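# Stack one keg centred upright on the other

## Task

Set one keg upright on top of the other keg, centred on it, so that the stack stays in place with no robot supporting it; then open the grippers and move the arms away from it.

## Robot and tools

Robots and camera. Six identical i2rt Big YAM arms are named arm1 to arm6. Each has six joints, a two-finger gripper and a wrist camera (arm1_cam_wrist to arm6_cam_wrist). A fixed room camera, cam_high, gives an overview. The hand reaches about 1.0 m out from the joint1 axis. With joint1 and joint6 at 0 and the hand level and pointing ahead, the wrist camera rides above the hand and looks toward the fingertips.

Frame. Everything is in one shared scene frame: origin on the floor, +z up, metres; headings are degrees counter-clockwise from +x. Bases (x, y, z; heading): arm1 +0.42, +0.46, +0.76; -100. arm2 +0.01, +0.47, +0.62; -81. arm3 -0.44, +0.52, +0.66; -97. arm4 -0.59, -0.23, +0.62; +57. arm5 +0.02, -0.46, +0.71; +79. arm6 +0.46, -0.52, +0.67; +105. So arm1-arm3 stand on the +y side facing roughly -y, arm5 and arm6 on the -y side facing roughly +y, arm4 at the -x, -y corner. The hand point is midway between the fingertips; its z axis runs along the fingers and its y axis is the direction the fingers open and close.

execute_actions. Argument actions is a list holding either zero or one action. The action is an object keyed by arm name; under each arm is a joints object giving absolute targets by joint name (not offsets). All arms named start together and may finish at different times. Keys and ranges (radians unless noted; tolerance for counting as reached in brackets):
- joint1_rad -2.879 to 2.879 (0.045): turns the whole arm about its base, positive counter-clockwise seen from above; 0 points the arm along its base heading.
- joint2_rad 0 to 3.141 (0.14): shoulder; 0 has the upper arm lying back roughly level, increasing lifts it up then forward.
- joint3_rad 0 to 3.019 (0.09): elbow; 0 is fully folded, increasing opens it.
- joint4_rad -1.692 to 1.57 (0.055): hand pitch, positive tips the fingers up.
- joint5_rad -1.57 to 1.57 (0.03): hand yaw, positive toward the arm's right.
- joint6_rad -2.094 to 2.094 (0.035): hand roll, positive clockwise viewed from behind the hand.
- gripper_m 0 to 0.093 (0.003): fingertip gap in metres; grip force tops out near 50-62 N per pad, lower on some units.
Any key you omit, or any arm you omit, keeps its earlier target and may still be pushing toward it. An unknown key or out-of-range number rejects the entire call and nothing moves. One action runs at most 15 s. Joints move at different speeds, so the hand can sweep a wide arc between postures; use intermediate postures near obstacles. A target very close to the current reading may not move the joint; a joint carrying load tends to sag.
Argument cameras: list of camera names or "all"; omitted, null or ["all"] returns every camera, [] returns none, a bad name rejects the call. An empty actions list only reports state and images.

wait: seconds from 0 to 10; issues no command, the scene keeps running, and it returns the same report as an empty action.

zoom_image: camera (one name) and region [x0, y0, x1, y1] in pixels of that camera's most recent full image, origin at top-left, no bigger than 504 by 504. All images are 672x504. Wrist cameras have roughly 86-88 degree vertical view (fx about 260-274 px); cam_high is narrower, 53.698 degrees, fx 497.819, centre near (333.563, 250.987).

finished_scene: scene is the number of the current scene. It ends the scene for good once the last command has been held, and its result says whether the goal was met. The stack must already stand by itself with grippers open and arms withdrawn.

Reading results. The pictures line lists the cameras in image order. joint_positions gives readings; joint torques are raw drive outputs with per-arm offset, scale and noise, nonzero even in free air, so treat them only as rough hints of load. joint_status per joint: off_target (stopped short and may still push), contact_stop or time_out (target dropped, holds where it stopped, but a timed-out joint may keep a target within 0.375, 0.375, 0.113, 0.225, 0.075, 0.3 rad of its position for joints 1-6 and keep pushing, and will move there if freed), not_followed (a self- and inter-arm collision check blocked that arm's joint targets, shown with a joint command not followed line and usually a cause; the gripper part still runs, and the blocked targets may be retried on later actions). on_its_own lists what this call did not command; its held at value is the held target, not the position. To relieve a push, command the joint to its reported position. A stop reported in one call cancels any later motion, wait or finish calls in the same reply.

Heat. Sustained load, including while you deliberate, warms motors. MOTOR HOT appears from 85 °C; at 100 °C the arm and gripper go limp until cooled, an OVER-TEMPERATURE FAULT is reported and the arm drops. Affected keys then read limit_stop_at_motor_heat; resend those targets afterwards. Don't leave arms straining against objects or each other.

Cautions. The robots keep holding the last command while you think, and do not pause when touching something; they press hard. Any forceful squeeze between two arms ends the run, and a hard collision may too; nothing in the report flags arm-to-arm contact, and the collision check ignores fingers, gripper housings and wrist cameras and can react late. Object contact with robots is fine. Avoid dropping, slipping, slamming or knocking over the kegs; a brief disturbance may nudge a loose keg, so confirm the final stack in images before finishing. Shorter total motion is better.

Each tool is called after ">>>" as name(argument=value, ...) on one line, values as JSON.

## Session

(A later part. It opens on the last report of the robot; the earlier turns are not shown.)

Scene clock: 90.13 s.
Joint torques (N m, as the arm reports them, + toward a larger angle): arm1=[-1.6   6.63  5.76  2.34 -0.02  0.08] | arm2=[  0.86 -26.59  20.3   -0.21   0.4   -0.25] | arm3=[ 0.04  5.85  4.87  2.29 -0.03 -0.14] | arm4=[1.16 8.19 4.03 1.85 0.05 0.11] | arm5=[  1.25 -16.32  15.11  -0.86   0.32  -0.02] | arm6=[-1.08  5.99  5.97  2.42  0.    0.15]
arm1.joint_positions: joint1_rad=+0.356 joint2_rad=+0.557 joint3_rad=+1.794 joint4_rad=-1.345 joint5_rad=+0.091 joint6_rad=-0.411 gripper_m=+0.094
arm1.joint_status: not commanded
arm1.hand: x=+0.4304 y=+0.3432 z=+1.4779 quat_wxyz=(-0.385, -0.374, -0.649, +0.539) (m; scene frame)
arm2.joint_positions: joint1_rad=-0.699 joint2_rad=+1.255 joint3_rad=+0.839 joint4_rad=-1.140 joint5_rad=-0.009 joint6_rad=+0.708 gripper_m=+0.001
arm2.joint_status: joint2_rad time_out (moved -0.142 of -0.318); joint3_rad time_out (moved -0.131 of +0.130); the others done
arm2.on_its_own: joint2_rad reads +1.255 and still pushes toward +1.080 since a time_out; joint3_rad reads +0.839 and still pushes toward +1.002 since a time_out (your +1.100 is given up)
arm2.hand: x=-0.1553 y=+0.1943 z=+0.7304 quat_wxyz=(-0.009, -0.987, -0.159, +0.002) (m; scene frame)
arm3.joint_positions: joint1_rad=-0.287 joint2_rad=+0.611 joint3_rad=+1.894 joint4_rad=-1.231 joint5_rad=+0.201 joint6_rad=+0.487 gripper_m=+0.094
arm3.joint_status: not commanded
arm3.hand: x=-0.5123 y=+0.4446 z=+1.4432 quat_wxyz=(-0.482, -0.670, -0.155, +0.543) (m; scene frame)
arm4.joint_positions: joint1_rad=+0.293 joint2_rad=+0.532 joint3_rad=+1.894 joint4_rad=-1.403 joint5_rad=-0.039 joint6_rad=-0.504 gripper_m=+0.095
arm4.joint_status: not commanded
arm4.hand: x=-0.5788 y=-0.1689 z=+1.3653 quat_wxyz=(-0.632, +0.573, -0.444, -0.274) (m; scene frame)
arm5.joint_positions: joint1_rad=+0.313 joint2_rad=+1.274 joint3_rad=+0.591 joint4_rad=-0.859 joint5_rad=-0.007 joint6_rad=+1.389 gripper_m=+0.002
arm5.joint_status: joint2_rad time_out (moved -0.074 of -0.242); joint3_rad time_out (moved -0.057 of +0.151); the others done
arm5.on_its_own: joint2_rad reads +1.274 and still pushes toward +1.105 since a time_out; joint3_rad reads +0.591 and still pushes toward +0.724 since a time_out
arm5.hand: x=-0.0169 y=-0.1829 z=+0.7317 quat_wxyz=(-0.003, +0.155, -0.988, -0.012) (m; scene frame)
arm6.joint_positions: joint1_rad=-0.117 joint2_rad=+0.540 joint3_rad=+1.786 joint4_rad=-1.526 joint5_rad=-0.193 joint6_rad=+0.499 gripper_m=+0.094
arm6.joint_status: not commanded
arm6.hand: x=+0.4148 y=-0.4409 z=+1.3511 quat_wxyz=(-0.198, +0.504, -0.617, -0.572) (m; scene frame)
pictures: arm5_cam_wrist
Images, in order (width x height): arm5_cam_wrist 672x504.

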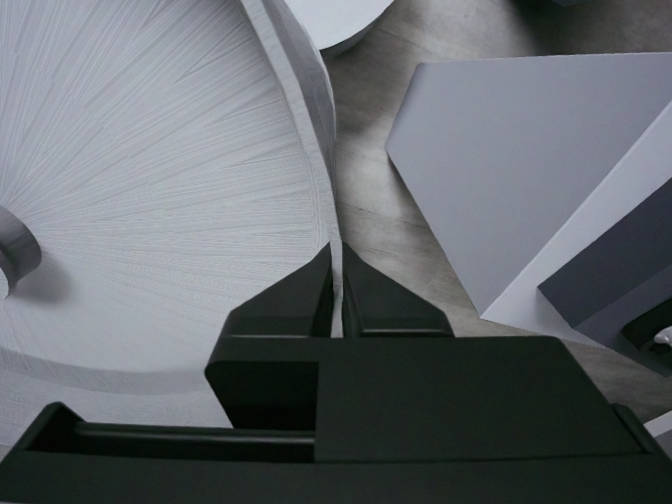

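>>> execute_actions(actions=[{"arm2":{"joints":{"joint1_rad":-0.587,"joint6_rad":0.815}},"arm5":{"joints":{"joint1_rad":0.165,"joint6_rad":1.235}}}], cameras=[])

>>> execute_actions(actions=[{"arm2":{"joints":{"joint1_rad":-0.459,"joint2_rad":1.03,"joint6_rad":0.942}},"arm5":{"joints":{"joint1_rad":0.017,"joint6_rad":1.087}}}], cameras=["arm5_cam_wrist"])

Scene clock: 102.73 s.
Joint torques (N m, as the arm reports them, + toward a larger angle): arm1=[-1.62  6.61  5.76  2.32 -0.02  0.08] | arm2=[  0.37 -25.75  21.14  -0.25   0.13  -0.12] | arm3=[ 0.    6.12  4.98  1.89 -0.04 -0.14] | arm4=[1.11 8.28 3.97 1.84 0.06 0.1 ] | arm5=[  0.51 -15.99  16.31  -0.58   0.44   0.05] | arm6=[-1.09  5.97  5.96  2.42  0.    0.15]
arm1.joint_positions: joint1_rad=+0.356 joint2_rad=+0.557 joint3_rad=+1.794 joint4_rad=-1.345 joint5_rad=+0.091 joint6_rad=-0.411 gripper_m=+0.094
arm1.joint_status: not commanded
arm1.hand: x=+0.4304 y=+0.3432 z=+1.4779 quat_wxyz=(-0.385, -0.374, -0.649, +0.539) (m; scene frame)
arm2.joint_positions: joint1_rad=-0.583 joint2_rad=+1.255 joint3_rad=+0.827 joint4_rad=-1.142 joint5_rad=-0.003 joint6_rad=+0.812 gripper_m=+0.001
arm2.joint_status: all done
arm2.on_its_own: joint2_rad reads +1.255 and still pushes toward +1.080 since a time_out; joint3_rad reads +0.827 and still pushes toward +1.002 since a time_out (your +1.100 is given up)
arm2.hand: x=-0.1209 y=+0.1823 z=+0.7261 quat_wxyz=(-0.002, -0.986, -0.165, +0.000) (m; scene frame)
arm3.joint_positions: joint1_rad=-0.287 joint2_rad=+0.611 joint3_rad=+1.894 joint4_rad=-1.231 joint5_rad=+0.201 joint6_rad=+0.487 gripper_m=+0.094
arm3.joint_status: not commanded
arm3.hand: x=-0.5123 y=+0.4446 z=+1.4432 quat_wxyz=(-0.482, -0.670, -0.155, +0.543) (m; scene frame)
arm4.joint_positions: joint1_rad=+0.293 joint2_rad=+0.532 joint3_rad=+1.894 joint4_rad=-1.403 joint5_rad=-0.039 joint6_rad=-0.504 gripper_m=+0.095
arm4.joint_status: not commanded
arm4.hand: x=-0.5788 y=-0.1689 z=+1.3653 quat_wxyz=(-0.632, +0.573, -0.444, -0.274) (m; scene frame)
arm5.joint_positions: joint1_rad=+0.169 joint2_rad=+1.272 joint3_rad=+0.571 joint4_rad=-0.869 joint5_rad=-0.009 joint6_rad=+1.233 gripper_m=+0.002
arm5.joint_status: all done
arm5.on_its_own: joint2_rad reads +1.272 and still pushes toward +1.105 since a time_out; joint3_rad reads +0.571 and still pushes toward +0.724 since a time_out
arm5.hand: x=+0.0228 y=-0.1925 z=+0.7267 quat_wxyz=(-0.002, +0.160, -0.987, +0.001) (m; scene frame)
arm6.joint_positions: joint1_rad=-0.117 joint2_rad=+0.540 joint3_rad=+1.786 joint4_rad=-1.526 joint5_rad=-0.193 joint6_rad=+0.499 gripper_m=+0.094
arm6.joint_status: not commanded
arm6.hand: x=+0.4148 y=-0.4409 z=+1.3511 quat_wxyz=(-0.198, +0.504, -0.617, -0.572) (m; scene frame)
pictures: none
No camera images: the call's "cameras" was empty. Leave "cameras" out to get every camera's image.

Scene clock: 105.47 s.
Joint torques (N m, as the arm reports them, + toward a larger angle): arm1=[-1.63  6.63  5.76  2.34 -0.02  0.08] | arm2=[  0.07 -26.16  22.28   0.38   0.09  -0.05] | arm3=[ 0.04  5.86  4.76  2.3   0.03 -0.17] | arm4=[1.17 8.31 3.96 1.83 0.06 0.1 ] | arm5=[  0.8  -15.62  16.61  -0.46   0.42   0.07] | arm6=[-1.11  6.01  5.95  2.42  0.    0.14]
arm1.joint_positions: joint1_rad=+0.356 joint2_rad=+0.557 joint3_rad=+1.794 joint4_rad=-1.345 joint5_rad=+0.091 joint6_rad=-0.411 gripper_m=+0.094
arm1.joint_status: not commanded
arm1.hand: x=+0.4304 y=+0.3432 z=+1.4779 quat_wxyz=(-0.385, -0.374, -0.649, +0.539) (m; scene frame)
arm2.joint_positions: joint1_rad=-0.459 joint2_rad=+1.209 joint3_rad=+0.815 joint4_rad=-1.155 joint5_rad=-0.001 joint6_rad=+0.935 gripper_m=+0.001
arm2.joint_status: joint2_rad time_out (moved -0.047 of -0.225); the others done
arm2.on_its_own: joint2_rad reads +1.209 and still pushes toward +1.030 since a time_out; joint3_rad reads +0.815 and still pushes toward +1.002 since a time_out (your +1.100 is given up)
arm2.hand: x=-0.0824 y=+0.1751 z=+0.7355 quat_wxyz=(-0.011, -0.986, -0.166, +0.005) (m; scene frame)
arm3.joint_positions: joint1_rad=-0.287 joint2_rad=+0.611 joint3_rad=+1.894 joint4_rad=-1.231 joint5_rad=+0.201 joint6_rad=+0.487 gripper_m=+0.094
arm3.joint_status: not commanded
arm3.hand: x=-0.5123 y=+0.4446 z=+1.4432 quat_wxyz=(-0.482, -0.670, -0.155, +0.543) (m; scene frame)
arm4.joint_positions: joint1_rad=+0.293 joint2_rad=+0.532 joint3_rad=+1.894 joint4_rad=-1.403 joint5_rad=-0.039 joint6_rad=-0.504 gripper_m=+0.095
arm4.joint_status: not commanded
arm4.hand: x=-0.5788 y=-0.1689 z=+1.3653 quat_wxyz=(-0.632, +0.573, -0.444, -0.274) (m; scene frame)
arm5.joint_positions: joint1_rad=+0.021 joint2_rad=+1.268 joint3_rad=+0.568 joint4_rad=-0.872 joint5_rad=-0.008 joint6_rad=+1.082 gripper_m=+0.002
arm5.joint_status: all done
arm5.on_its_own: joint2_rad reads +1.268 and still pushes toward +1.105 since a time_out; joint3_rad reads +0.568 and still pushes toward +0.724 since a time_out
arm5.hand: x=+0.0621 y=-0.1980 z=+0.7272 quat_wxyz=(-0.002, +0.162, -0.987, +0.001) (m; scene frame)
arm6.joint_positions: joint1_rad=-0.117 joint2_rad=+0.540 joint3_rad=+1.786 joint4_rad=-1.526 joint5_rad=-0.193 joint6_rad=+0.499 gripper_m=+0.094
arm6.joint_status: not commanded
arm6.hand: x=+0.4148 y=-0.4409 z=+1.3511 quat_wxyz=(-0.198, +0.504, -0.617, -0.572) (m; scene frame)
pictures: arm5_cam_wrist
Images, in order (width x height): arm5_cam_wrist 672x504.

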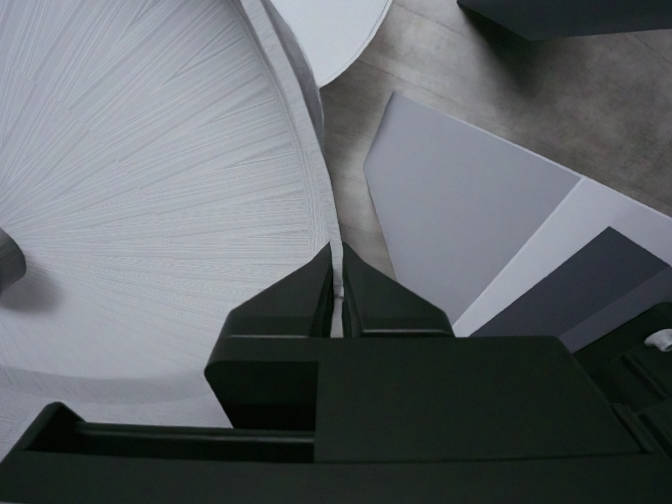

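>>> execute_actions(actions=[{"arm2":{"joints":{"joint1_rad":-0.32,"joint6_rad":1.08}},"arm5":{"joints":{"joint1_rad":-0.131,"joint6_rad":0.935}}}], cameras=[])

>>> execute_actions(actions=[{"arm2":{"joints":{"joint1_rad":-0.19,"joint6_rad":1.21}},"arm5":{"joints":{"joint1_rad":-0.273,"joint6_rad":0.793}}}], cameras=[])

>>> execute_actions(actions=[{"arm2":{"joints":{"joint1_rad":-0.012,"joint6_rad":1.388}},"arm5":{"joints":{"joint1_rad":-0.435,"joint2_rad":1.17,"joint3_rad":0.89,"joint6_rad":0.63}}}], cameras=["arm5_cam_wrist"])

Scene clock: 121.87 s.
Joint torques (N m, as the arm reports them, + toward a larger angle): arm1=[-1.66  6.6   5.76  2.33 -0.02  0.08] | arm2=[  0.58 -25.76  22.29   0.34   0.03  -0.22] | arm3=[-0.25  6.38  4.89  2.3  -0.06 -0.15] | arm4=[1.3  8.33 3.97 1.8  0.06 0.1 ] | arm5=[  0.69 -15.56  16.61  -0.24   0.41  -0.01] | arm6=[-1.05  6.    5.96  2.43  0.    0.14]
arm1.joint_positions: joint1_rad=+0.356 joint2_rad=+0.557 joint3_rad=+1.794 joint4_rad=-1.345 joint5_rad=+0.091 joint6_rad=-0.411 gripper_m=+0.094
arm1.joint_status: not commanded
arm1.hand: x=+0.4304 y=+0.3432 z=+1.4779 quat_wxyz=(-0.385, -0.374, -0.649, +0.539) (m; scene frame)
arm2.joint_positions: joint1_rad=-0.318 joint2_rad=+1.209 joint3_rad=+0.815 joint4_rad=-1.155 joint5_rad=+0.001 joint6_rad=+1.083 gripper_m=+0.001
arm2.joint_status: all done
arm2.on_its_own: joint2_rad reads +1.209 and still pushes toward +1.030 since a time_out; joint3_rad reads +0.815 and still pushes toward +1.002 since a time_out (your +1.100 is given up)
arm2.hand: x=-0.0404 y=+0.1652 z=+0.7355 quat_wxyz=(-0.011, -0.987, -0.162, +0.005) (m; scene frame)
arm3.joint_positions: joint1_rad=-0.287 joint2_rad=+0.611 joint3_rad=+1.894 joint4_rad=-1.231 joint5_rad=+0.201 joint6_rad=+0.487 gripper_m=+0.094
arm3.joint_status: not commanded
arm3.hand: x=-0.5123 y=+0.4446 z=+1.4432 quat_wxyz=(-0.482, -0.670, -0.155, +0.543) (m; scene frame)
arm4.joint_positions: joint1_rad=+0.293 joint2_rad=+0.532 joint3_rad=+1.894 joint4_rad=-1.403 joint5_rad=-0.039 joint6_rad=-0.504 gripper_m=+0.095
arm4.joint_status: not commanded
arm4.hand: x=-0.5788 y=-0.1689 z=+1.3653 quat_wxyz=(-0.632, +0.573, -0.444, -0.274) (m; scene frame)
arm5.joint_positions: joint1_rad=-0.129 joint2_rad=+1.268 joint3_rad=+0.568 joint4_rad=-0.877 joint5_rad=-0.008 joint6_rad=+0.940 gripper_m=+0.002
arm5.joint_status: all done
arm5.on_its_own: joint2_rad reads +1.268 and still pushes toward +1.105 since a time_out; joint3_rad reads +0.568 and still pushes toward +0.724 since a time_out
arm5.hand: x=+0.1004 y=-0.2083 z=+0.7277 quat_wxyz=(-0.001, +0.158, -0.987, +0.003) (m; scene frame)
arm6.joint_positions: joint1_rad=-0.117 joint2_rad=+0.540 joint3_rad=+1.786 joint4_rad=-1.526 joint5_rad=-0.193 joint6_rad=+0.499 gripper_m=+0.094
arm6.joint_status: not commanded
arm6.hand: x=+0.4148 y=-0.4409 z=+1.3511 quat_wxyz=(-0.198, +0.504, -0.617, -0.572) (m; scene frame)
pictures: none
No camera images: the call's "cameras" was empty. Leave "cameras" out to get every camera's image.

Scene clock: 124.63 s.
Joint torques (N m, as the arm reports them, + toward a larger angle): arm1=[-1.66  6.64  5.77  2.33 -0.01  0.08] | arm2=[  0.87 -26.18  22.3   -0.31   0.06  -0.31] | arm3=[-0.3   6.1   4.85  2.08 -0.05 -0.14] | arm4=[1.19 8.24 3.99 1.82 0.06 0.1 ] | arm5=[  0.15 -15.32  16.66  -0.75   0.66  -0.19] | arm6=[-1.06  6.01  5.97  2.42  0.    0.14]
arm1.joint_positions: joint1_rad=+0.356 joint2_rad=+0.557 joint3_rad=+1.794 joint4_rad=-1.345 joint5_rad=+0.091 joint6_rad=-0.411 gripper_m=+0.094
arm1.joint_status: not commanded
arm1.hand: x=+0.4304 y=+0.3432 z=+1.4779 quat_wxyz=(-0.385, -0.374, -0.649, +0.539) (m; scene frame)
arm2.joint_positions: joint1_rad=-0.188 joint2_rad=+1.209 joint3_rad=+0.815 joint4_rad=-1.140 joint5_rad=+0.000 joint6_rad=+1.226 gripper_m=+0.001
arm2.joint_status: all done
arm2.on_its_own: joint2_rad reads +1.209 and still pushes toward +1.030 since a time_out; joint3_rad reads +0.815 and still pushes toward +1.002 since a time_out (your +1.100 is given up)
arm2.hand: x=-0.0005 y=+0.1574 z=+0.7356 quat_wxyz=(-0.019, -0.988, -0.155, +0.004) (m; scene frame)
arm3.joint_positions: joint1_rad=-0.287 joint2_rad=+0.611 joint3_rad=+1.894 joint4_rad=-1.231 joint5_rad=+0.201 joint6_rad=+0.487 gripper_m=+0.094
arm3.joint_status: not commanded
arm3.hand: x=-0.5123 y=+0.4446 z=+1.4432 quat_wxyz=(-0.482, -0.670, -0.155, +0.543) (m; scene frame)
arm4.joint_positions: joint1_rad=+0.293 joint2_rad=+0.532 joint3_rad=+1.894 joint4_rad=-1.403 joint5_rad=-0.039 joint6_rad=-0.504 gripper_m=+0.095
arm4.joint_status: not commanded
arm4.hand: x=-0.5788 y=-0.1689 z=+1.3653 quat_wxyz=(-0.632, +0.573, -0.444, -0.274) (m; scene frame)
arm5.joint_positions: joint1_rad=-0.264 joint2_rad=+1.266 joint3_rad=+0.568 joint4_rad=-0.864 joint5_rad=-0.016 joint6_rad=+0.816 gripper_m=+0.002
arm5.joint_status: all done
arm5.on_its_own: joint2_rad reads +1.266 and still pushes toward +1.105 since a time_out; joint3_rad reads +0.568 and still pushes toward +0.724 since a time_out
arm5.hand: x=+0.1339 y=-0.2178 z=+0.7286 quat_wxyz=(-0.002, +0.153, -0.988, -0.006) (m; scene frame)
arm6.joint_positions: joint1_rad=-0.117 joint2_rad=+0.540 joint3_rad=+1.786 joint4_rad=-1.526 joint5_rad=-0.193 joint6_rad=+0.499 gripper_m=+0.094
arm6.joint_status: not commanded
arm6.hand: x=+0.4148 y=-0.4409 z=+1.3511 quat_wxyz=(-0.198, +0.504, -0.617, -0.572) (m; scene frame)
pictures: none
No camera images: the call's "cameras" was empty. Leave "cameras" out to get every camera's image.

Scene clock: 128.33 s.
Joint torques (N m, as the arm reports them, + toward a larger angle): arm1=[-1.67  6.64  5.76  2.32 -0.02  0.08] | arm2=[  0.86 -26.19  22.38   0.11  -0.08  -0.19] | arm3=[ 0.79  6.    4.89  2.16 -0.03 -0.12] | arm4=[1.12 8.25 3.98 1.79 0.07 0.1 ] | arm5=[  0.22 -15.99  15.    -0.89   0.9   -0.14] | arm6=[-1.09  6.    5.96  2.42  0.    0.14]
arm1.joint_positions: joint1_rad=+0.356 joint2_rad=+0.557 joint3_rad=+1.794 joint4_rad=-1.345 joint5_rad=+0.091 joint6_rad=-0.411 gripper_m=+0.094
arm1.joint_status: not commanded
arm1.hand: x=+0.4304 y=+0.3432 z=+1.4779 quat_wxyz=(-0.385, -0.374, -0.649, +0.539) (m; scene frame)
arm2.joint_positions: joint1_rad=-0.011 joint2_rad=+1.209 joint3_rad=+0.815 joint4_rad=-1.144 joint5_rad=+0.004 joint6_rad=+1.402 gripper_m=+0.001
arm2.joint_status: all done
arm2.on_its_own: joint2_rad reads +1.209 and still pushes toward +1.030 since a time_out; joint3_rad reads +0.815 and still pushes toward +1.002 since a time_out (your +1.100 is given up)
arm2.hand: x=+0.0539 y=+0.1614 z=+0.7355 quat_wxyz=(-0.017, -0.988, -0.156, +0.003) (m; scene frame)
arm3.joint_positions: joint1_rad=-0.287 joint2_rad=+0.611 joint3_rad=+1.894 joint4_rad=-1.231 joint5_rad=+0.201 joint6_rad=+0.487 gripper_m=+0.094
arm3.joint_status: not commanded
arm3.hand: x=-0.5123 y=+0.4446 z=+1.4432 quat_wxyz=(-0.482, -0.670, -0.155, +0.543) (m; scene frame)
arm4.joint_positions: joint1_rad=+0.293 joint2_rad=+0.532 joint3_rad=+1.894 joint4_rad=-1.403 joint5_rad=-0.039 joint6_rad=-0.504 gripper_m=+0.095
arm4.joint_status: not commanded
arm4.hand: x=-0.5788 y=-0.1689 z=+1.3653 quat_wxyz=(-0.632, +0.573, -0.444, -0.274) (m; scene frame)
arm5.joint_positions: joint1_rad=-0.426 joint2_rad=+1.326 joint3_rad=+0.640 joint4_rad=-0.859 joint5_rad=-0.021 joint6_rad=+0.648 gripper_m=+0.003
arm5.joint_status: joint2_rad time_out (moved +0.061 of -0.096); joint3_rad time_out (moved +0.073 of +0.322); the others done
arm5.on_its_own: joint2_rad reads +1.326 and still pushes toward +1.170 since a time_out; joint3_rad reads +0.640 and still pushes toward +0.773 since a time_out (your +0.890 is given up)
arm5.hand: x=+0.1879 y=-0.2141 z=+0.7352 quat_wxyz=(-0.007, +0.156, -0.988, -0.014) (m; scene frame)
arm6.joint_positions: joint1_rad=-0.117 joint2_rad=+0.540 joint3_rad=+1.786 joint4_rad=-1.526 joint5_rad=-0.193 joint6_rad=+0.499 gripper_m=+0.094
arm6.joint_status: not commanded
arm6.hand: x=+0.4148 y=-0.4409 z=+1.3511 quat_wxyz=(-0.198, +0.504, -0.617, -0.572) (m; scene frame)
pictures: arm5_cam_wrist
Images, in order (width x height): arm5_cam_wrist 672x504.

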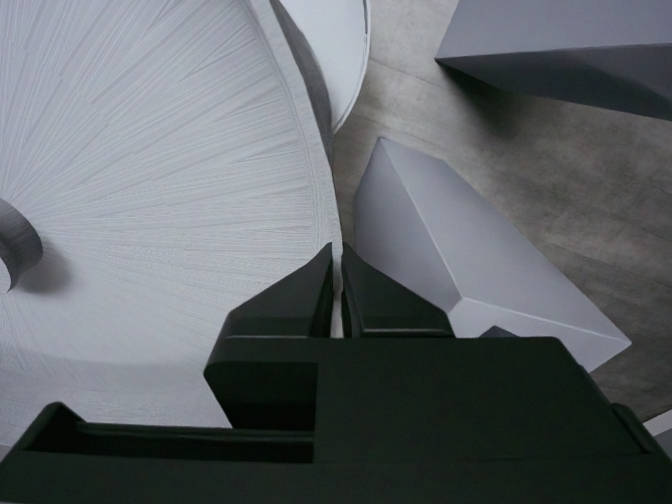

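>>> execute_actions(actions=[{"arm2":{"joints":{"joint1_rad":0.154,"joint2_rad":1.11,"joint4_rad":-1.09,"joint6_rad":1.56}},"arm5":{"joints":{"joint1_rad":-0.571,"joint2_rad":1.28,"joint3_rad":0.97,"joint4_rad":-0.85,"joint6_rad":0.5}}}], cameras=["arm5_cam_wrist","cam_high"])

Scene clock: 138.80 s.
Joint torques (N m, as the arm reports them, + toward a larger angle): arm1=[-1.67  6.62  5.76  2.35 -0.02  0.08] | arm2=[  1.13 -26.87  21.93  -0.07  -0.22  -0.29] | arm3=[-0.46  6.24  4.77  2.41 -0.04 -0.12] | arm4=[1.26 8.31 3.96 1.85 0.05 0.1 ] | arm5=[  0.52 -19.26  15.15  -0.36   0.82  -0.07] | arm6=[-1.05  6.02  5.96  2.44  0.    0.14]
arm1.joint_positions: joint1_rad=+0.356 joint2_rad=+0.557 joint3_rad=+1.794 joint4_rad=-1.345 joint5_rad=+0.091 joint6_rad=-0.411 gripper_m=+0.094
arm1.joint_status: not commanded
arm1.hand: x=+0.4304 y=+0.3432 z=+1.4779 quat_wxyz=(-0.385, -0.374, -0.649, +0.539) (m; scene frame)
arm2.joint_positions: joint1_rad=+0.156 joint2_rad=+1.288 joint3_rad=+0.815 joint4_rad=-1.077 joint5_rad=+0.006 joint6_rad=+1.569 gripper_m=+0.001
arm2.joint_status: joint2_rad time_out (moved +0.080 of -0.099); the others done
arm2.on_its_own: joint2_rad reads +1.288 and still pushes toward +1.110 since a time_out; joint3_rad reads +0.815 and still pushes toward +1.002 since a time_out (your +1.100 is given up)
arm2.hand: x=+0.1088 y=+0.1590 z=+0.7121 quat_wxyz=(-0.012, -0.988, -0.156, +0.002) (m; scene frame)
arm3.joint_positions: joint1_rad=-0.287 joint2_rad=+0.611 joint3_rad=+1.894 joint4_rad=-1.231 joint5_rad=+0.201 joint6_rad=+0.487 gripper_m=+0.094
arm3.joint_status: not commanded
arm3.hand: x=-0.5123 y=+0.4446 z=+1.4432 quat_wxyz=(-0.482, -0.670, -0.155, +0.543) (m; scene frame)
arm4.joint_positions: joint1_rad=+0.293 joint2_rad=+0.532 joint3_rad=+1.894 joint4_rad=-1.403 joint5_rad=-0.039 joint6_rad=-0.504 gripper_m=+0.095
arm4.joint_status: not commanded
arm4.hand: x=-0.5788 y=-0.1689 z=+1.3653 quat_wxyz=(-0.632, +0.573, -0.444, -0.274) (m; scene frame)
arm5.joint_positions: joint1_rad=-0.563 joint2_rad=+1.463 joint3_rad=+0.722 joint4_rad=-0.831 joint5_rad=-0.019 joint6_rad=+0.511 gripper_m=+0.003
arm5.joint_status: joint2_rad time_out (moved +0.136 of -0.046); joint3_rad time_out (moved +0.081 of +0.330); the others done
arm5.on_its_own: joint2_rad reads +1.463 and still pushes toward +1.280 since a time_out; joint3_rad reads +0.722 and still pushes toward +0.857 since a time_out (your +0.970 is given up)
arm5.hand: x=+0.2422 y=-0.2162 z=+0.7197 quat_wxyz=(+0.001, +0.155, -0.988, -0.005) (m; scene frame)
arm6.joint_positions: joint1_rad=-0.117 joint2_rad=+0.540 joint3_rad=+1.786 joint4_rad=-1.526 joint5_rad=-0.193 joint6_rad=+0.499 gripper_m=+0.094
arm6.joint_status: not commanded
arm6.hand: x=+0.4148 y=-0.4409 z=+1.3511 quat_wxyz=(-0.198, +0.504, -0.617, -0.572) (m; scene frame)
pictures: arm5_cam_wrist, cam_high
Images, in order (width x height): arm5_cam_wrist 672x504, cam_high 672x504.

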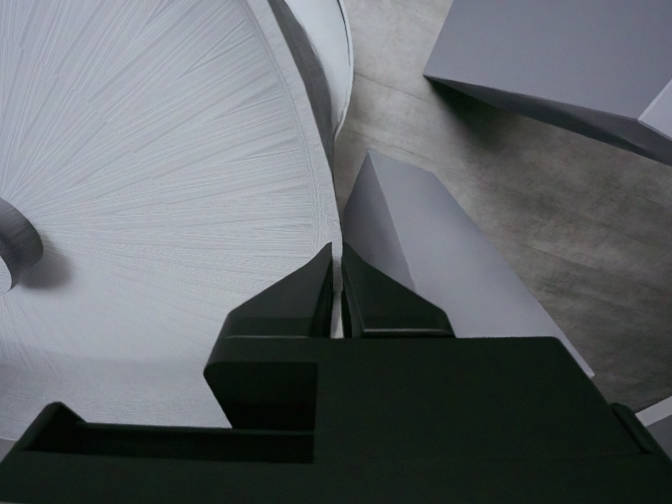

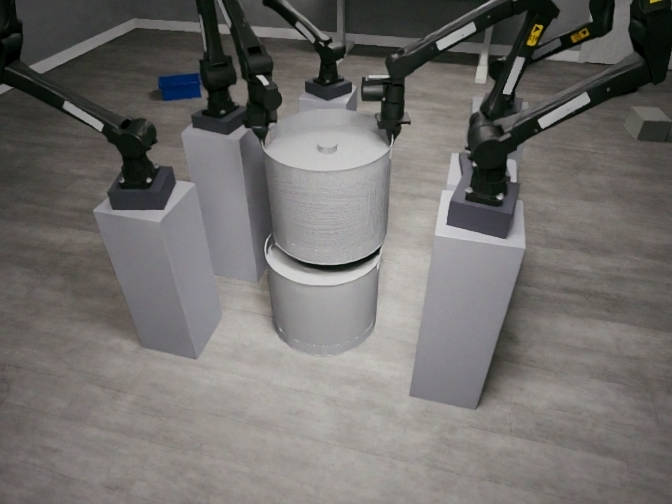

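>>> execute_actions(actions=[{"arm2":{"joints":{"joint1_rad":0.31,"joint2_rad":1.2,"joint3_rad":1.11,"joint4_rad":-1.05,"joint6_rad":1.72}},"arm5":{"joints":{"joint1_rad":-0.685,"joint2_rad":1.36,"joint3_rad":1.09,"joint4_rad":-0.85,"joint6_rad":0.39}}}], cameras=["arm5_cam_wrist","arm2_cam_wrist","cam_high"])

>>> zoom_image(camera="cam_high", region=[240,200,400,320])

Scene clock: 149.90 s.
Joint torques (N m, as the arm reports them, + toward a larger angle): arm1=[-1.63  6.62  5.74  2.33 -0.02  0.08] | arm2=[  1.51 -28.82  17.41  -0.48  -0.31  -0.15] | arm3=[ 0.09  5.93  5.02  2.36 -0.04 -0.18] | arm4=[1.15 8.27 3.99 1.85 0.05 0.09] | arm5=[ -0.53 -23.2   15.36  -0.49   0.97  -0.09] | arm6=[-1.08  6.01  5.96  2.42  0.    0.14]
arm1.joint_positions: joint1_rad=+0.356 joint2_rad=+0.557 joint3_rad=+1.794 joint4_rad=-1.345 joint5_rad=+0.091 joint6_rad=-0.411 gripper_m=+0.094
arm1.joint_status: not commanded
arm1.hand: x=+0.4304 y=+0.3432 z=+1.4779 quat_wxyz=(-0.385, -0.374, -0.649, +0.539) (m; scene frame)
arm2.joint_positions: joint1_rad=+0.310 joint2_rad=+1.383 joint3_rad=+0.836 joint4_rad=-1.025 joint5_rad=+0.008 joint6_rad=+1.721 gripper_m=+0.001
arm2.joint_status: joint2_rad time_out (moved +0.095 of -0.088); joint3_rad time_out (moved +0.020 of +0.295); the others done
arm2.on_its_own: joint2_rad reads +1.383 and still pushes toward +1.200 since a time_out; joint3_rad reads +0.836 and still pushes toward +0.967 since a time_out (your +1.110 is given up)
arm2.hand: x=+0.1627 y=+0.1625 z=+0.6893 quat_wxyz=(-0.001, -0.988, -0.157, +0.005) (m; scene frame)
arm3.joint_positions: joint1_rad=-0.287 joint2_rad=+0.611 joint3_rad=+1.894 joint4_rad=-1.231 joint5_rad=+0.201 joint6_rad=+0.487 gripper_m=+0.094
arm3.joint_status: not commanded
arm3.hand: x=-0.5123 y=+0.4446 z=+1.4432 quat_wxyz=(-0.482, -0.670, -0.155, +0.543) (m; scene frame)
arm4.joint_positions: joint1_rad=+0.293 joint2_rad=+0.532 joint3_rad=+1.894 joint4_rad=-1.403 joint5_rad=-0.039 joint6_rad=-0.504 gripper_m=+0.095
arm4.joint_status: not commanded
arm4.hand: x=-0.5788 y=-0.1689 z=+1.3653 quat_wxyz=(-0.632, +0.573, -0.444, -0.274) (m; scene frame)
arm5.joint_positions: joint1_rad=-0.669 joint2_rad=+1.580 joint3_rad=+0.831 joint4_rad=-0.829 joint5_rad=-0.023 joint6_rad=+0.402 gripper_m=+0.003
arm5.joint_status: joint2_rad time_out (moved +0.118 of -0.103); joint3_rad time_out (moved +0.110 of +0.368); the others done
arm5.on_its_own: joint2_rad reads +1.580 and still pushes toward +1.360 since a time_out; joint3_rad reads +0.831 and still pushes toward +0.973 since a time_out (your +1.090 is given up)
arm5.hand: x=+0.2973 y=-0.2132 z=+0.7124 quat_wxyz=(+0.003, +0.157, -0.988, -0.006) (m; scene frame)
arm6.joint_positions: joint1_rad=-0.117 joint2_rad=+0.540 joint3_rad=+1.786 joint4_rad=-1.526 joint5_rad=-0.193 joint6_rad=+0.499 gripper_m=+0.094
arm6.joint_status: not commanded
arm6.hand: x=+0.4148 y=-0.4409 z=+1.3511 quat_wxyz=(-0.198, +0.504, -0.617, -0.572) (m; scene frame)
pictures: arm2_cam_wrist, arm5_cam_wrist, cam_high
Images, in order (width x height): arm2_cam_wrist 672x504, arm5_cam_wrist 672x504, cam_high 672x504.

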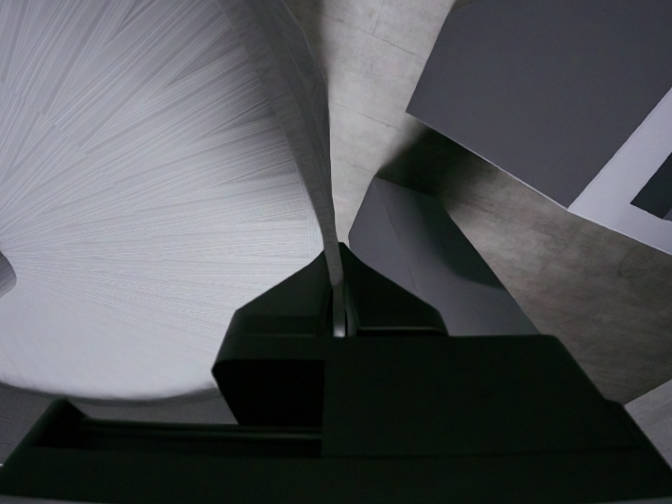

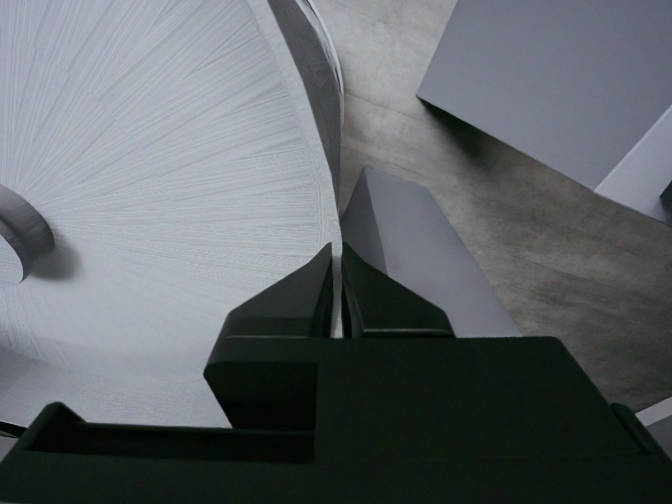

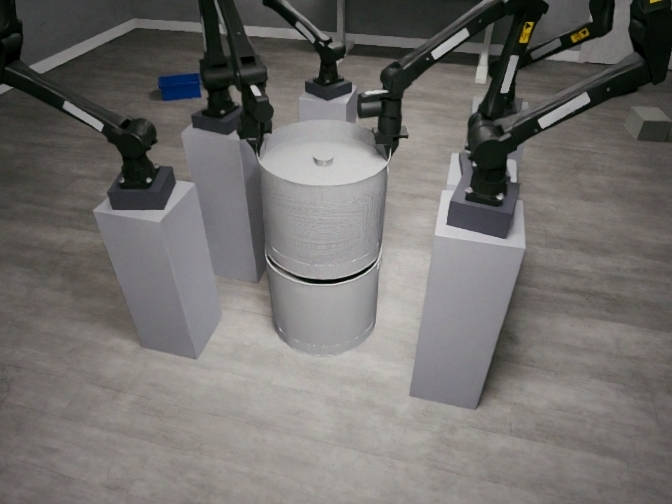

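Region (240, 200, 400, 320) of cam_high's 672x504 image, scaled by 3.150, with more detail than that image has; it fills the top 378 rows of this view, and the rest is white.

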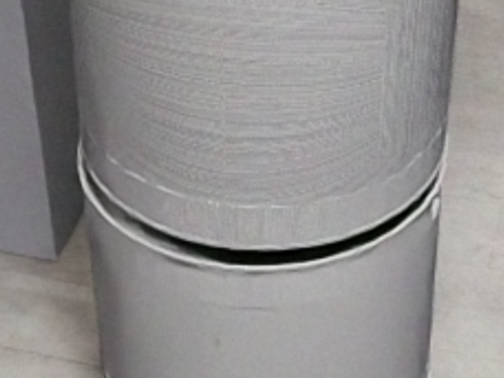

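>>> execute_actions(actions=[{"arm2":{"joints":{"joint1_rad":0.325,"joint2_rad":1.25,"joint4_rad":-0.985}},"arm5":{"joints":{"joint1_rad":-0.7,"joint2_rad":1.42,"joint4_rad":-0.79}}}], cameras=["arm5_cam_wrist","arm2_cam_wrist","cam_high"])

>>> zoom_image(camera="cam_high", region=[240,200,400,320])

Scene clock: 159.20 s.
Joint torques (N m, as the arm reports them, + toward a larger angle): arm1=[-1.64  6.62  5.77  2.34 -0.02  0.08] | arm2=[  1.77 -26.64  17.75   0.4   -0.23  -0.14] | arm3=[ 0.26  6.21  4.84  2.17 -0.02 -0.13] | arm4=[1.31 8.32 3.97 1.83 0.05 0.1 ] | arm5=[ -0.27 -22.86  15.13   0.21   0.43   0.03] | arm6=[-1.05  6.    5.96  2.43  0.    0.15]
arm1.joint_positions: joint1_rad=+0.356 joint2_rad=+0.557 joint3_rad=+1.794 joint4_rad=-1.345 joint5_rad=+0.091 joint6_rad=-0.411 gripper_m=+0.094
arm1.joint_status: not commanded
arm1.hand: x=+0.4304 y=+0.3432 z=+1.4779 quat_wxyz=(-0.385, -0.374, -0.649, +0.539) (m; scene frame)
arm2.joint_positions: joint1_rad=+0.315 joint2_rad=+1.407 joint3_rad=+0.829 joint4_rad=-0.979 joint5_rad=+0.009 joint6_rad=+1.719 gripper_m=+0.001
arm2.joint_status: joint2_rad time_out (moved +0.024 of -0.133); the others done
arm2.on_its_own: joint2_rad reads +1.407 and still pushes toward +1.250 since a time_out; joint3_rad reads +0.829 and still pushes toward +0.967 since a time_out (your +1.110 is given up)
arm2.hand: x=+0.1674 y=+0.1569 z=+0.6797 quat_wxyz=(-0.009, -0.987, -0.161, +0.003) (m; scene frame)
arm3.joint_positions: joint1_rad=-0.287 joint2_rad=+0.611 joint3_rad=+1.894 joint4_rad=-1.231 joint5_rad=+0.201 joint6_rad=+0.487 gripper_m=+0.094
arm3.joint_status: not commanded
arm3.hand: x=-0.5123 y=+0.4446 z=+1.4432 quat_wxyz=(-0.482, -0.670, -0.155, +0.543) (m; scene frame)
arm4.joint_positions: joint1_rad=+0.293 joint2_rad=+0.532 joint3_rad=+1.894 joint4_rad=-1.403 joint5_rad=-0.039 joint6_rad=-0.504 gripper_m=+0.095
arm4.joint_status: not commanded
arm4.hand: x=-0.5788 y=-0.1689 z=+1.3653 quat_wxyz=(-0.632, +0.573, -0.444, -0.274) (m; scene frame)
arm5.joint_positions: joint1_rad=-0.683 joint2_rad=+1.625 joint3_rad=+0.830 joint4_rad=-0.786 joint5_rad=-0.010 joint6_rad=+0.388 gripper_m=+0.003
arm5.joint_status: joint2_rad time_out (moved +0.044 of -0.160); the others done
arm5.on_its_own: joint2_rad reads +1.625 and still pushes toward +1.420 since a time_out; joint3_rad reads +0.830 and still pushes toward +0.973 since a time_out (your +1.090 is given up)
arm5.hand: x=+0.3055 y=-0.2165 z=+0.6965 quat_wxyz=(+0.001, +0.157, -0.988, +0.000) (m; scene frame)
arm6.joint_positions: joint1_rad=-0.117 joint2_rad=+0.540 joint3_rad=+1.786 joint4_rad=-1.526 joint5_rad=-0.193 joint6_rad=+0.499 gripper_m=+0.094
arm6.joint_status: not commanded
arm6.hand: x=+0.4148 y=-0.4409 z=+1.3511 quat_wxyz=(-0.198, +0.504, -0.617, -0.572) (m; scene frame)
pictures: arm2_cam_wrist, arm5_cam_wrist, cam_high
Images, in order (width x height): arm2_cam_wrist 672x504, arm5_cam_wrist 672x504, cam_high 672x504.

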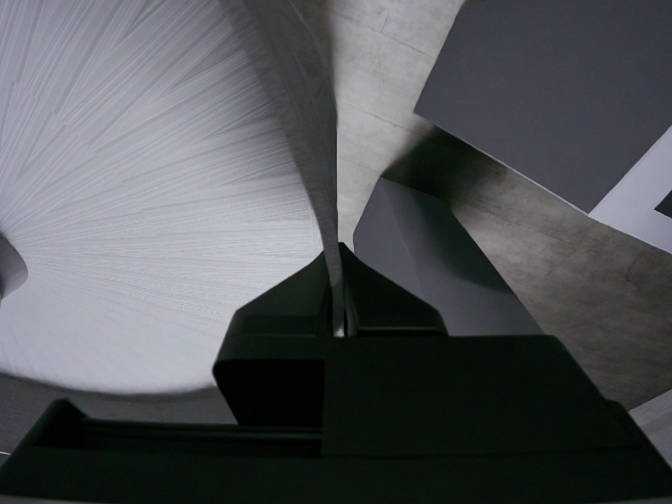

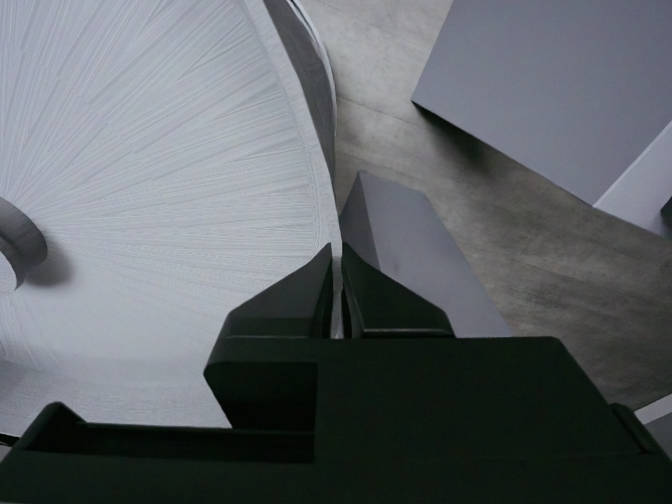

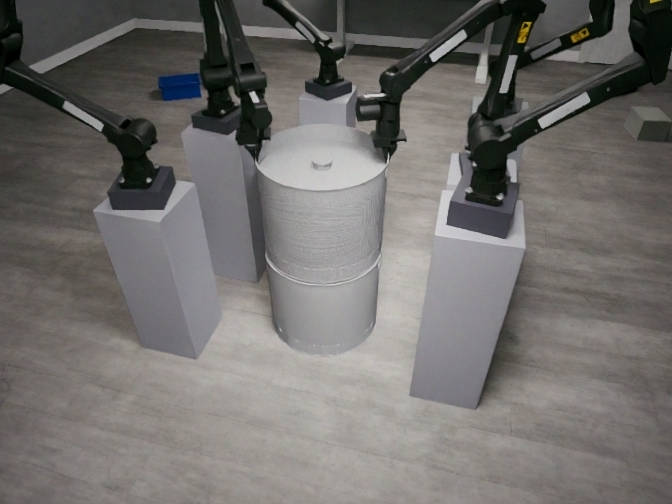

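Region (240, 200, 400, 320) of cam_high's 672x504 image, scaled by 3.150, with more detail than that image has; it fills the top 378 rows of this view, and the rest is white.

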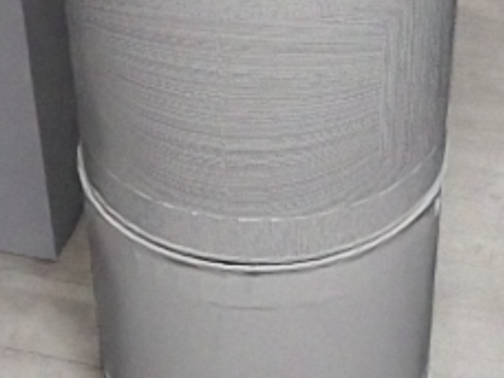

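>>> execute_actions(actions=[{"arm2":{"joints":{"joint2_rad":1.42,"joint3_rad":0.84,"joint4_rad":-0.96}},"arm5":{"joints":{"joint2_rad":1.64,"joint3_rad":0.85,"joint4_rad":-0.765}}}], cameras=[])

>>> execute_actions(actions=[{"arm2":{"joints":{"gripper_m":0.09}},"arm5":{"joints":{"gripper_m":0.09}}}], cameras=[])

>>> execute_actions(actions=[{"arm2":{"joints":{"joint2_rad":1.15,"joint3_rad":1.1,"joint4_rad":-1.45}},"arm5":{"joints":{"joint2_rad":1.3,"joint3_rad":1.0,"joint4_rad":-1.2}}}], cameras=["cam_high","arm2_cam_wrist"])

>>> zoom_image(camera="cam_high", region=[230,110,420,370])

Scene clock: 168.63 s.
Joint torques (N m, as the arm reports them, + toward a larger angle): arm1=[-1.64  6.61  5.78  2.34 -0.01  0.08] | arm2=[  2.36 -10.06   8.8    0.7   -0.59  -0.06] | arm3=[-0.64  6.    4.94  2.12 -0.04 -0.11] | arm4=[1.25 8.39 4.01 1.87 0.06 0.1 ] | arm5=[-0.37 -8.31  8.31  0.86  0.95  0.03] | arm6=[-1.09  6.01  5.96  2.42  0.    0.15]
arm1.joint_positions: joint1_rad=+0.356 joint2_rad=+0.557 joint3_rad=+1.794 joint4_rad=-1.345 joint5_rad=+0.091 joint6_rad=-0.411 gripper_m=+0.094
arm1.joint_status: not commanded
arm1.hand: x=+0.4304 y=+0.3432 z=+1.4779 quat_wxyz=(-0.385, -0.374, -0.649, +0.539) (m; scene frame)
arm2.joint_positions: joint1_rad=+0.308 joint2_rad=+1.414 joint3_rad=+0.815 joint4_rad=-0.967 joint5_rad=+0.019 joint6_rad=+1.713 gripper_m=+0.001
arm2.joint_status: all done
arm2.hand: x=+0.1616 y=+0.1585 z=+0.6730 quat_wxyz=(-0.006, -0.987, -0.160, +0.009) (m; scene frame)
arm3.joint_positions: joint1_rad=-0.287 joint2_rad=+0.611 joint3_rad=+1.894 joint4_rad=-1.231 joint5_rad=+0.201 joint6_rad=+0.487 gripper_m=+0.094
arm3.joint_status: not commanded
arm3.hand: x=-0.5123 y=+0.4446 z=+1.4432 quat_wxyz=(-0.482, -0.670, -0.155, +0.543) (m; scene frame)
arm4.joint_positions: joint1_rad=+0.293 joint2_rad=+0.532 joint3_rad=+1.894 joint4_rad=-1.403 joint5_rad=-0.039 joint6_rad=-0.504 gripper_m=+0.095
arm4.joint_status: not commanded
arm4.hand: x=-0.5788 y=-0.1689 z=+1.3653 quat_wxyz=(-0.632, +0.573, -0.444, -0.274) (m; scene frame)
arm5.joint_positions: joint1_rad=-0.684 joint2_rad=+1.627 joint3_rad=+0.809 joint4_rad=-0.776 joint5_rad=-0.023 joint6_rad=+0.388 gripper_m=+0.003
arm5.joint_status: all done
arm5.hand: x=+0.2975 y=-0.2207 z=+0.6900 quat_wxyz=(+0.010, +0.156, -0.988, -0.002) (m; scene frame)
arm6.joint_positions: joint1_rad=-0.117 joint2_rad=+0.540 joint3_rad=+1.786 joint4_rad=-1.526 joint5_rad=-0.193 joint6_rad=+0.499 gripper_m=+0.094
arm6.joint_status: not commanded
arm6.hand: x=+0.4148 y=-0.4409 z=+1.3511 quat_wxyz=(-0.198, +0.504, -0.617, -0.572) (m; scene frame)
pictures: none
No camera images: the call's "cameras" was empty. Leave "cameras" out to get every camera's image.

Scene clock: 169.33 s.
Joint torques (N m, as the arm reports them, + toward a larger angle): arm1=[-1.63  6.66  5.76  2.33 -0.01  0.08] | arm2=[  1.81 -10.19   8.97   0.61  -0.05  -0.06] | arm3=[-0.39  5.97  4.99  2.26 -0.06 -0.17] | arm4=[1.21 8.19 3.95 1.87 0.07 0.09] | arm5=[ 0.31 -8.71  8.02  0.82  0.1   0.03] | arm6=[-1.09  6.01  5.96  2.42  0.    0.14]
arm1.joint_positions: joint1_rad=+0.356 joint2_rad=+0.557 joint3_rad=+1.794 joint4_rad=-1.345 joint5_rad=+0.091 joint6_rad=-0.411 gripper_m=+0.094
arm1.joint_status: not commanded
arm1.hand: x=+0.4304 y=+0.3432 z=+1.4779 quat_wxyz=(-0.385, -0.374, -0.649, +0.539) (m; scene frame)
arm2.joint_positions: joint1_rad=+0.317 joint2_rad=+1.417 joint3_rad=+0.815 joint4_rad=-0.967 joint5_rad=+0.002 joint6_rad=+1.713 gripper_m=+0.090
arm2.joint_status: all done
arm2.hand: x=+0.1669 y=+0.1614 z=+0.6720 quat_wxyz=(-0.002, -0.986, -0.164, +0.001) (m; scene frame)
arm3.joint_positions: joint1_rad=-0.287 joint2_rad=+0.611 joint3_rad=+1.894 joint4_rad=-1.231 joint5_rad=+0.201 joint6_rad=+0.487 gripper_m=+0.094
arm3.joint_status: not commanded
arm3.hand: x=-0.5123 y=+0.4446 z=+1.4432 quat_wxyz=(-0.482, -0.670, -0.155, +0.543) (m; scene frame)
arm4.joint_positions: joint1_rad=+0.293 joint2_rad=+0.532 joint3_rad=+1.894 joint4_rad=-1.403 joint5_rad=-0.039 joint6_rad=-0.504 gripper_m=+0.095
arm4.joint_status: not commanded
arm4.hand: x=-0.5788 y=-0.1689 z=+1.3653 quat_wxyz=(-0.632, +0.573, -0.444, -0.274) (m; scene frame)
arm5.joint_positions: joint1_rad=-0.691 joint2_rad=+1.629 joint3_rad=+0.813 joint4_rad=-0.774 joint5_rad=-0.002 joint6_rad=+0.388 gripper_m=+0.090
arm5.joint_status: all done
arm5.hand: x=+0.3032 y=-0.2243 z=+0.6904 quat_wxyz=(+0.003, +0.153, -0.988, +0.006) (m; scene frame)
arm6.joint_positions: joint1_rad=-0.117 joint2_rad=+0.540 joint3_rad=+1.786 joint4_rad=-1.526 joint5_rad=-0.193 joint6_rad=+0.499 gripper_m=+0.094
arm6.joint_status: not commanded
arm6.hand: x=+0.4148 y=-0.4409 z=+1.3511 quat_wxyz=(-0.198, +0.504, -0.617, -0.572) (m; scene frame)
pictures: none
No camera images: the call's "cameras" was empty. Leave "cameras" out to get every camera's image.

Scene clock: 170.60 s.
Joint torques (N m, as the arm reports them, + toward a larger angle): arm1=[-1.7   6.62  5.76  2.34 -0.02  0.08] | arm2=[ 1.55 -7.68  9.76  0.01 -0.06 -0.05] | arm3=[-0.79  5.62  5.21  2.09 -0.07 -0.14] | arm4=[1.18 8.22 3.97 1.82 0.07 0.1 ] | arm5=[ 0.32 -7.23  9.19  0.24  0.11  0.01] | arm6=[-1.09  5.99  5.96  2.43  0.    0.14]
arm1.joint_positions: joint1_rad=+0.356 joint2_rad=+0.557 joint3_rad=+1.794 joint4_rad=-1.345 joint5_rad=+0.091 joint6_rad=-0.411 gripper_m=+0.094
arm1.joint_status: not commanded
arm1.hand: x=+0.4304 y=+0.3432 z=+1.4779 quat_wxyz=(-0.385, -0.374, -0.649, +0.539) (m; scene frame)
arm2.joint_positions: joint1_rad=+0.317 joint2_rad=+1.148 joint3_rad=+1.083 joint4_rad=-1.435 joint5_rad=+0.002 joint6_rad=+1.713 gripper_m=+0.090
arm2.joint_status: all done
arm2.hand: x=+0.1583 y=+0.1791 z=+0.8526 quat_wxyz=(-0.035, -0.986, -0.164, -0.009) (m; scene frame)
arm3.joint_positions: joint1_rad=-0.287 joint2_rad=+0.611 joint3_rad=+1.894 joint4_rad=-1.231 joint5_rad=+0.201 joint6_rad=+0.487 gripper_m=+0.094
arm3.joint_status: not commanded
arm3.hand: x=-0.5123 y=+0.4446 z=+1.4432 quat_wxyz=(-0.482, -0.670, -0.155, +0.543) (m; scene frame)
arm4.joint_positions: joint1_rad=+0.293 joint2_rad=+0.532 joint3_rad=+1.894 joint4_rad=-1.403 joint5_rad=-0.039 joint6_rad=-0.504 gripper_m=+0.095
arm4.joint_status: not commanded
arm4.hand: x=-0.5788 y=-0.1689 z=+1.3653 quat_wxyz=(-0.632, +0.573, -0.444, -0.274) (m; scene frame)
arm5.joint_positions: joint1_rad=-0.691 joint2_rad=+1.295 joint3_rad=+0.978 joint4_rad=-1.192 joint5_rad=-0.002 joint6_rad=+0.388 gripper_m=+0.090
arm5.joint_status: all done
arm5.hand: x=+0.2965 y=-0.2277 z=+0.8591 quat_wxyz=(-0.032, +0.153, -0.988, -0.015) (m; scene frame)
arm6.joint_positions: joint1_rad=-0.117 joint2_rad=+0.540 joint3_rad=+1.786 joint4_rad=-1.526 joint5_rad=-0.193 joint6_rad=+0.499 gripper_m=+0.094
arm6.joint_status: not commanded
arm6.hand: x=+0.4148 y=-0.4409 z=+1.3511 quat_wxyz=(-0.198, +0.504, -0.617, -0.572) (m; scene frame)
pictures: arm2_cam_wrist, cam_high
Images, in order (width x height): arm2_cam_wrist 672x504, cam_high 672x504.

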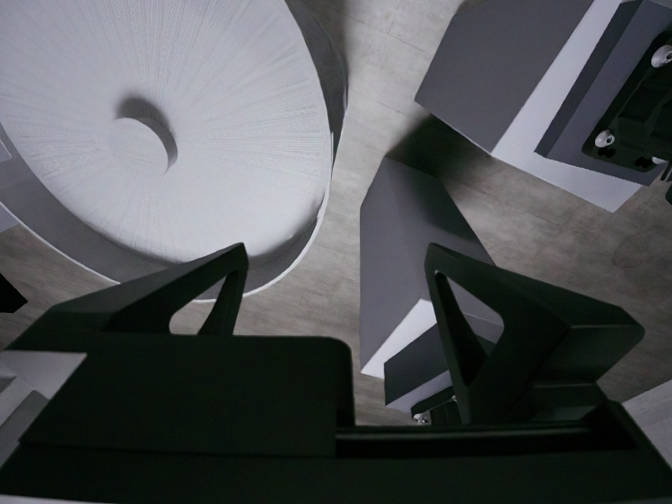

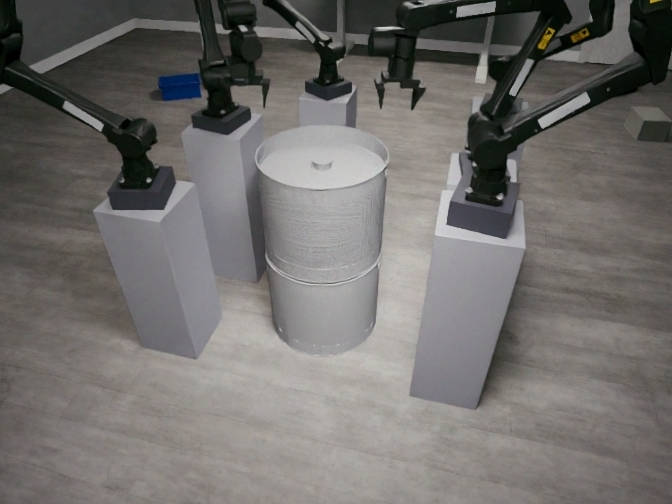

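Region (230, 110, 420, 370) of cam_high's 672x504 image, scaled by 1.938, with more detail than that image has; it fills the left 368 columns of this view, and the rest is white.

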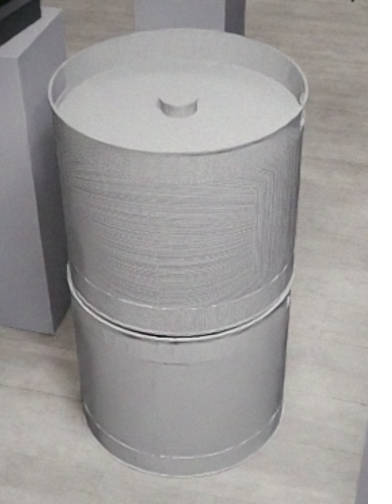

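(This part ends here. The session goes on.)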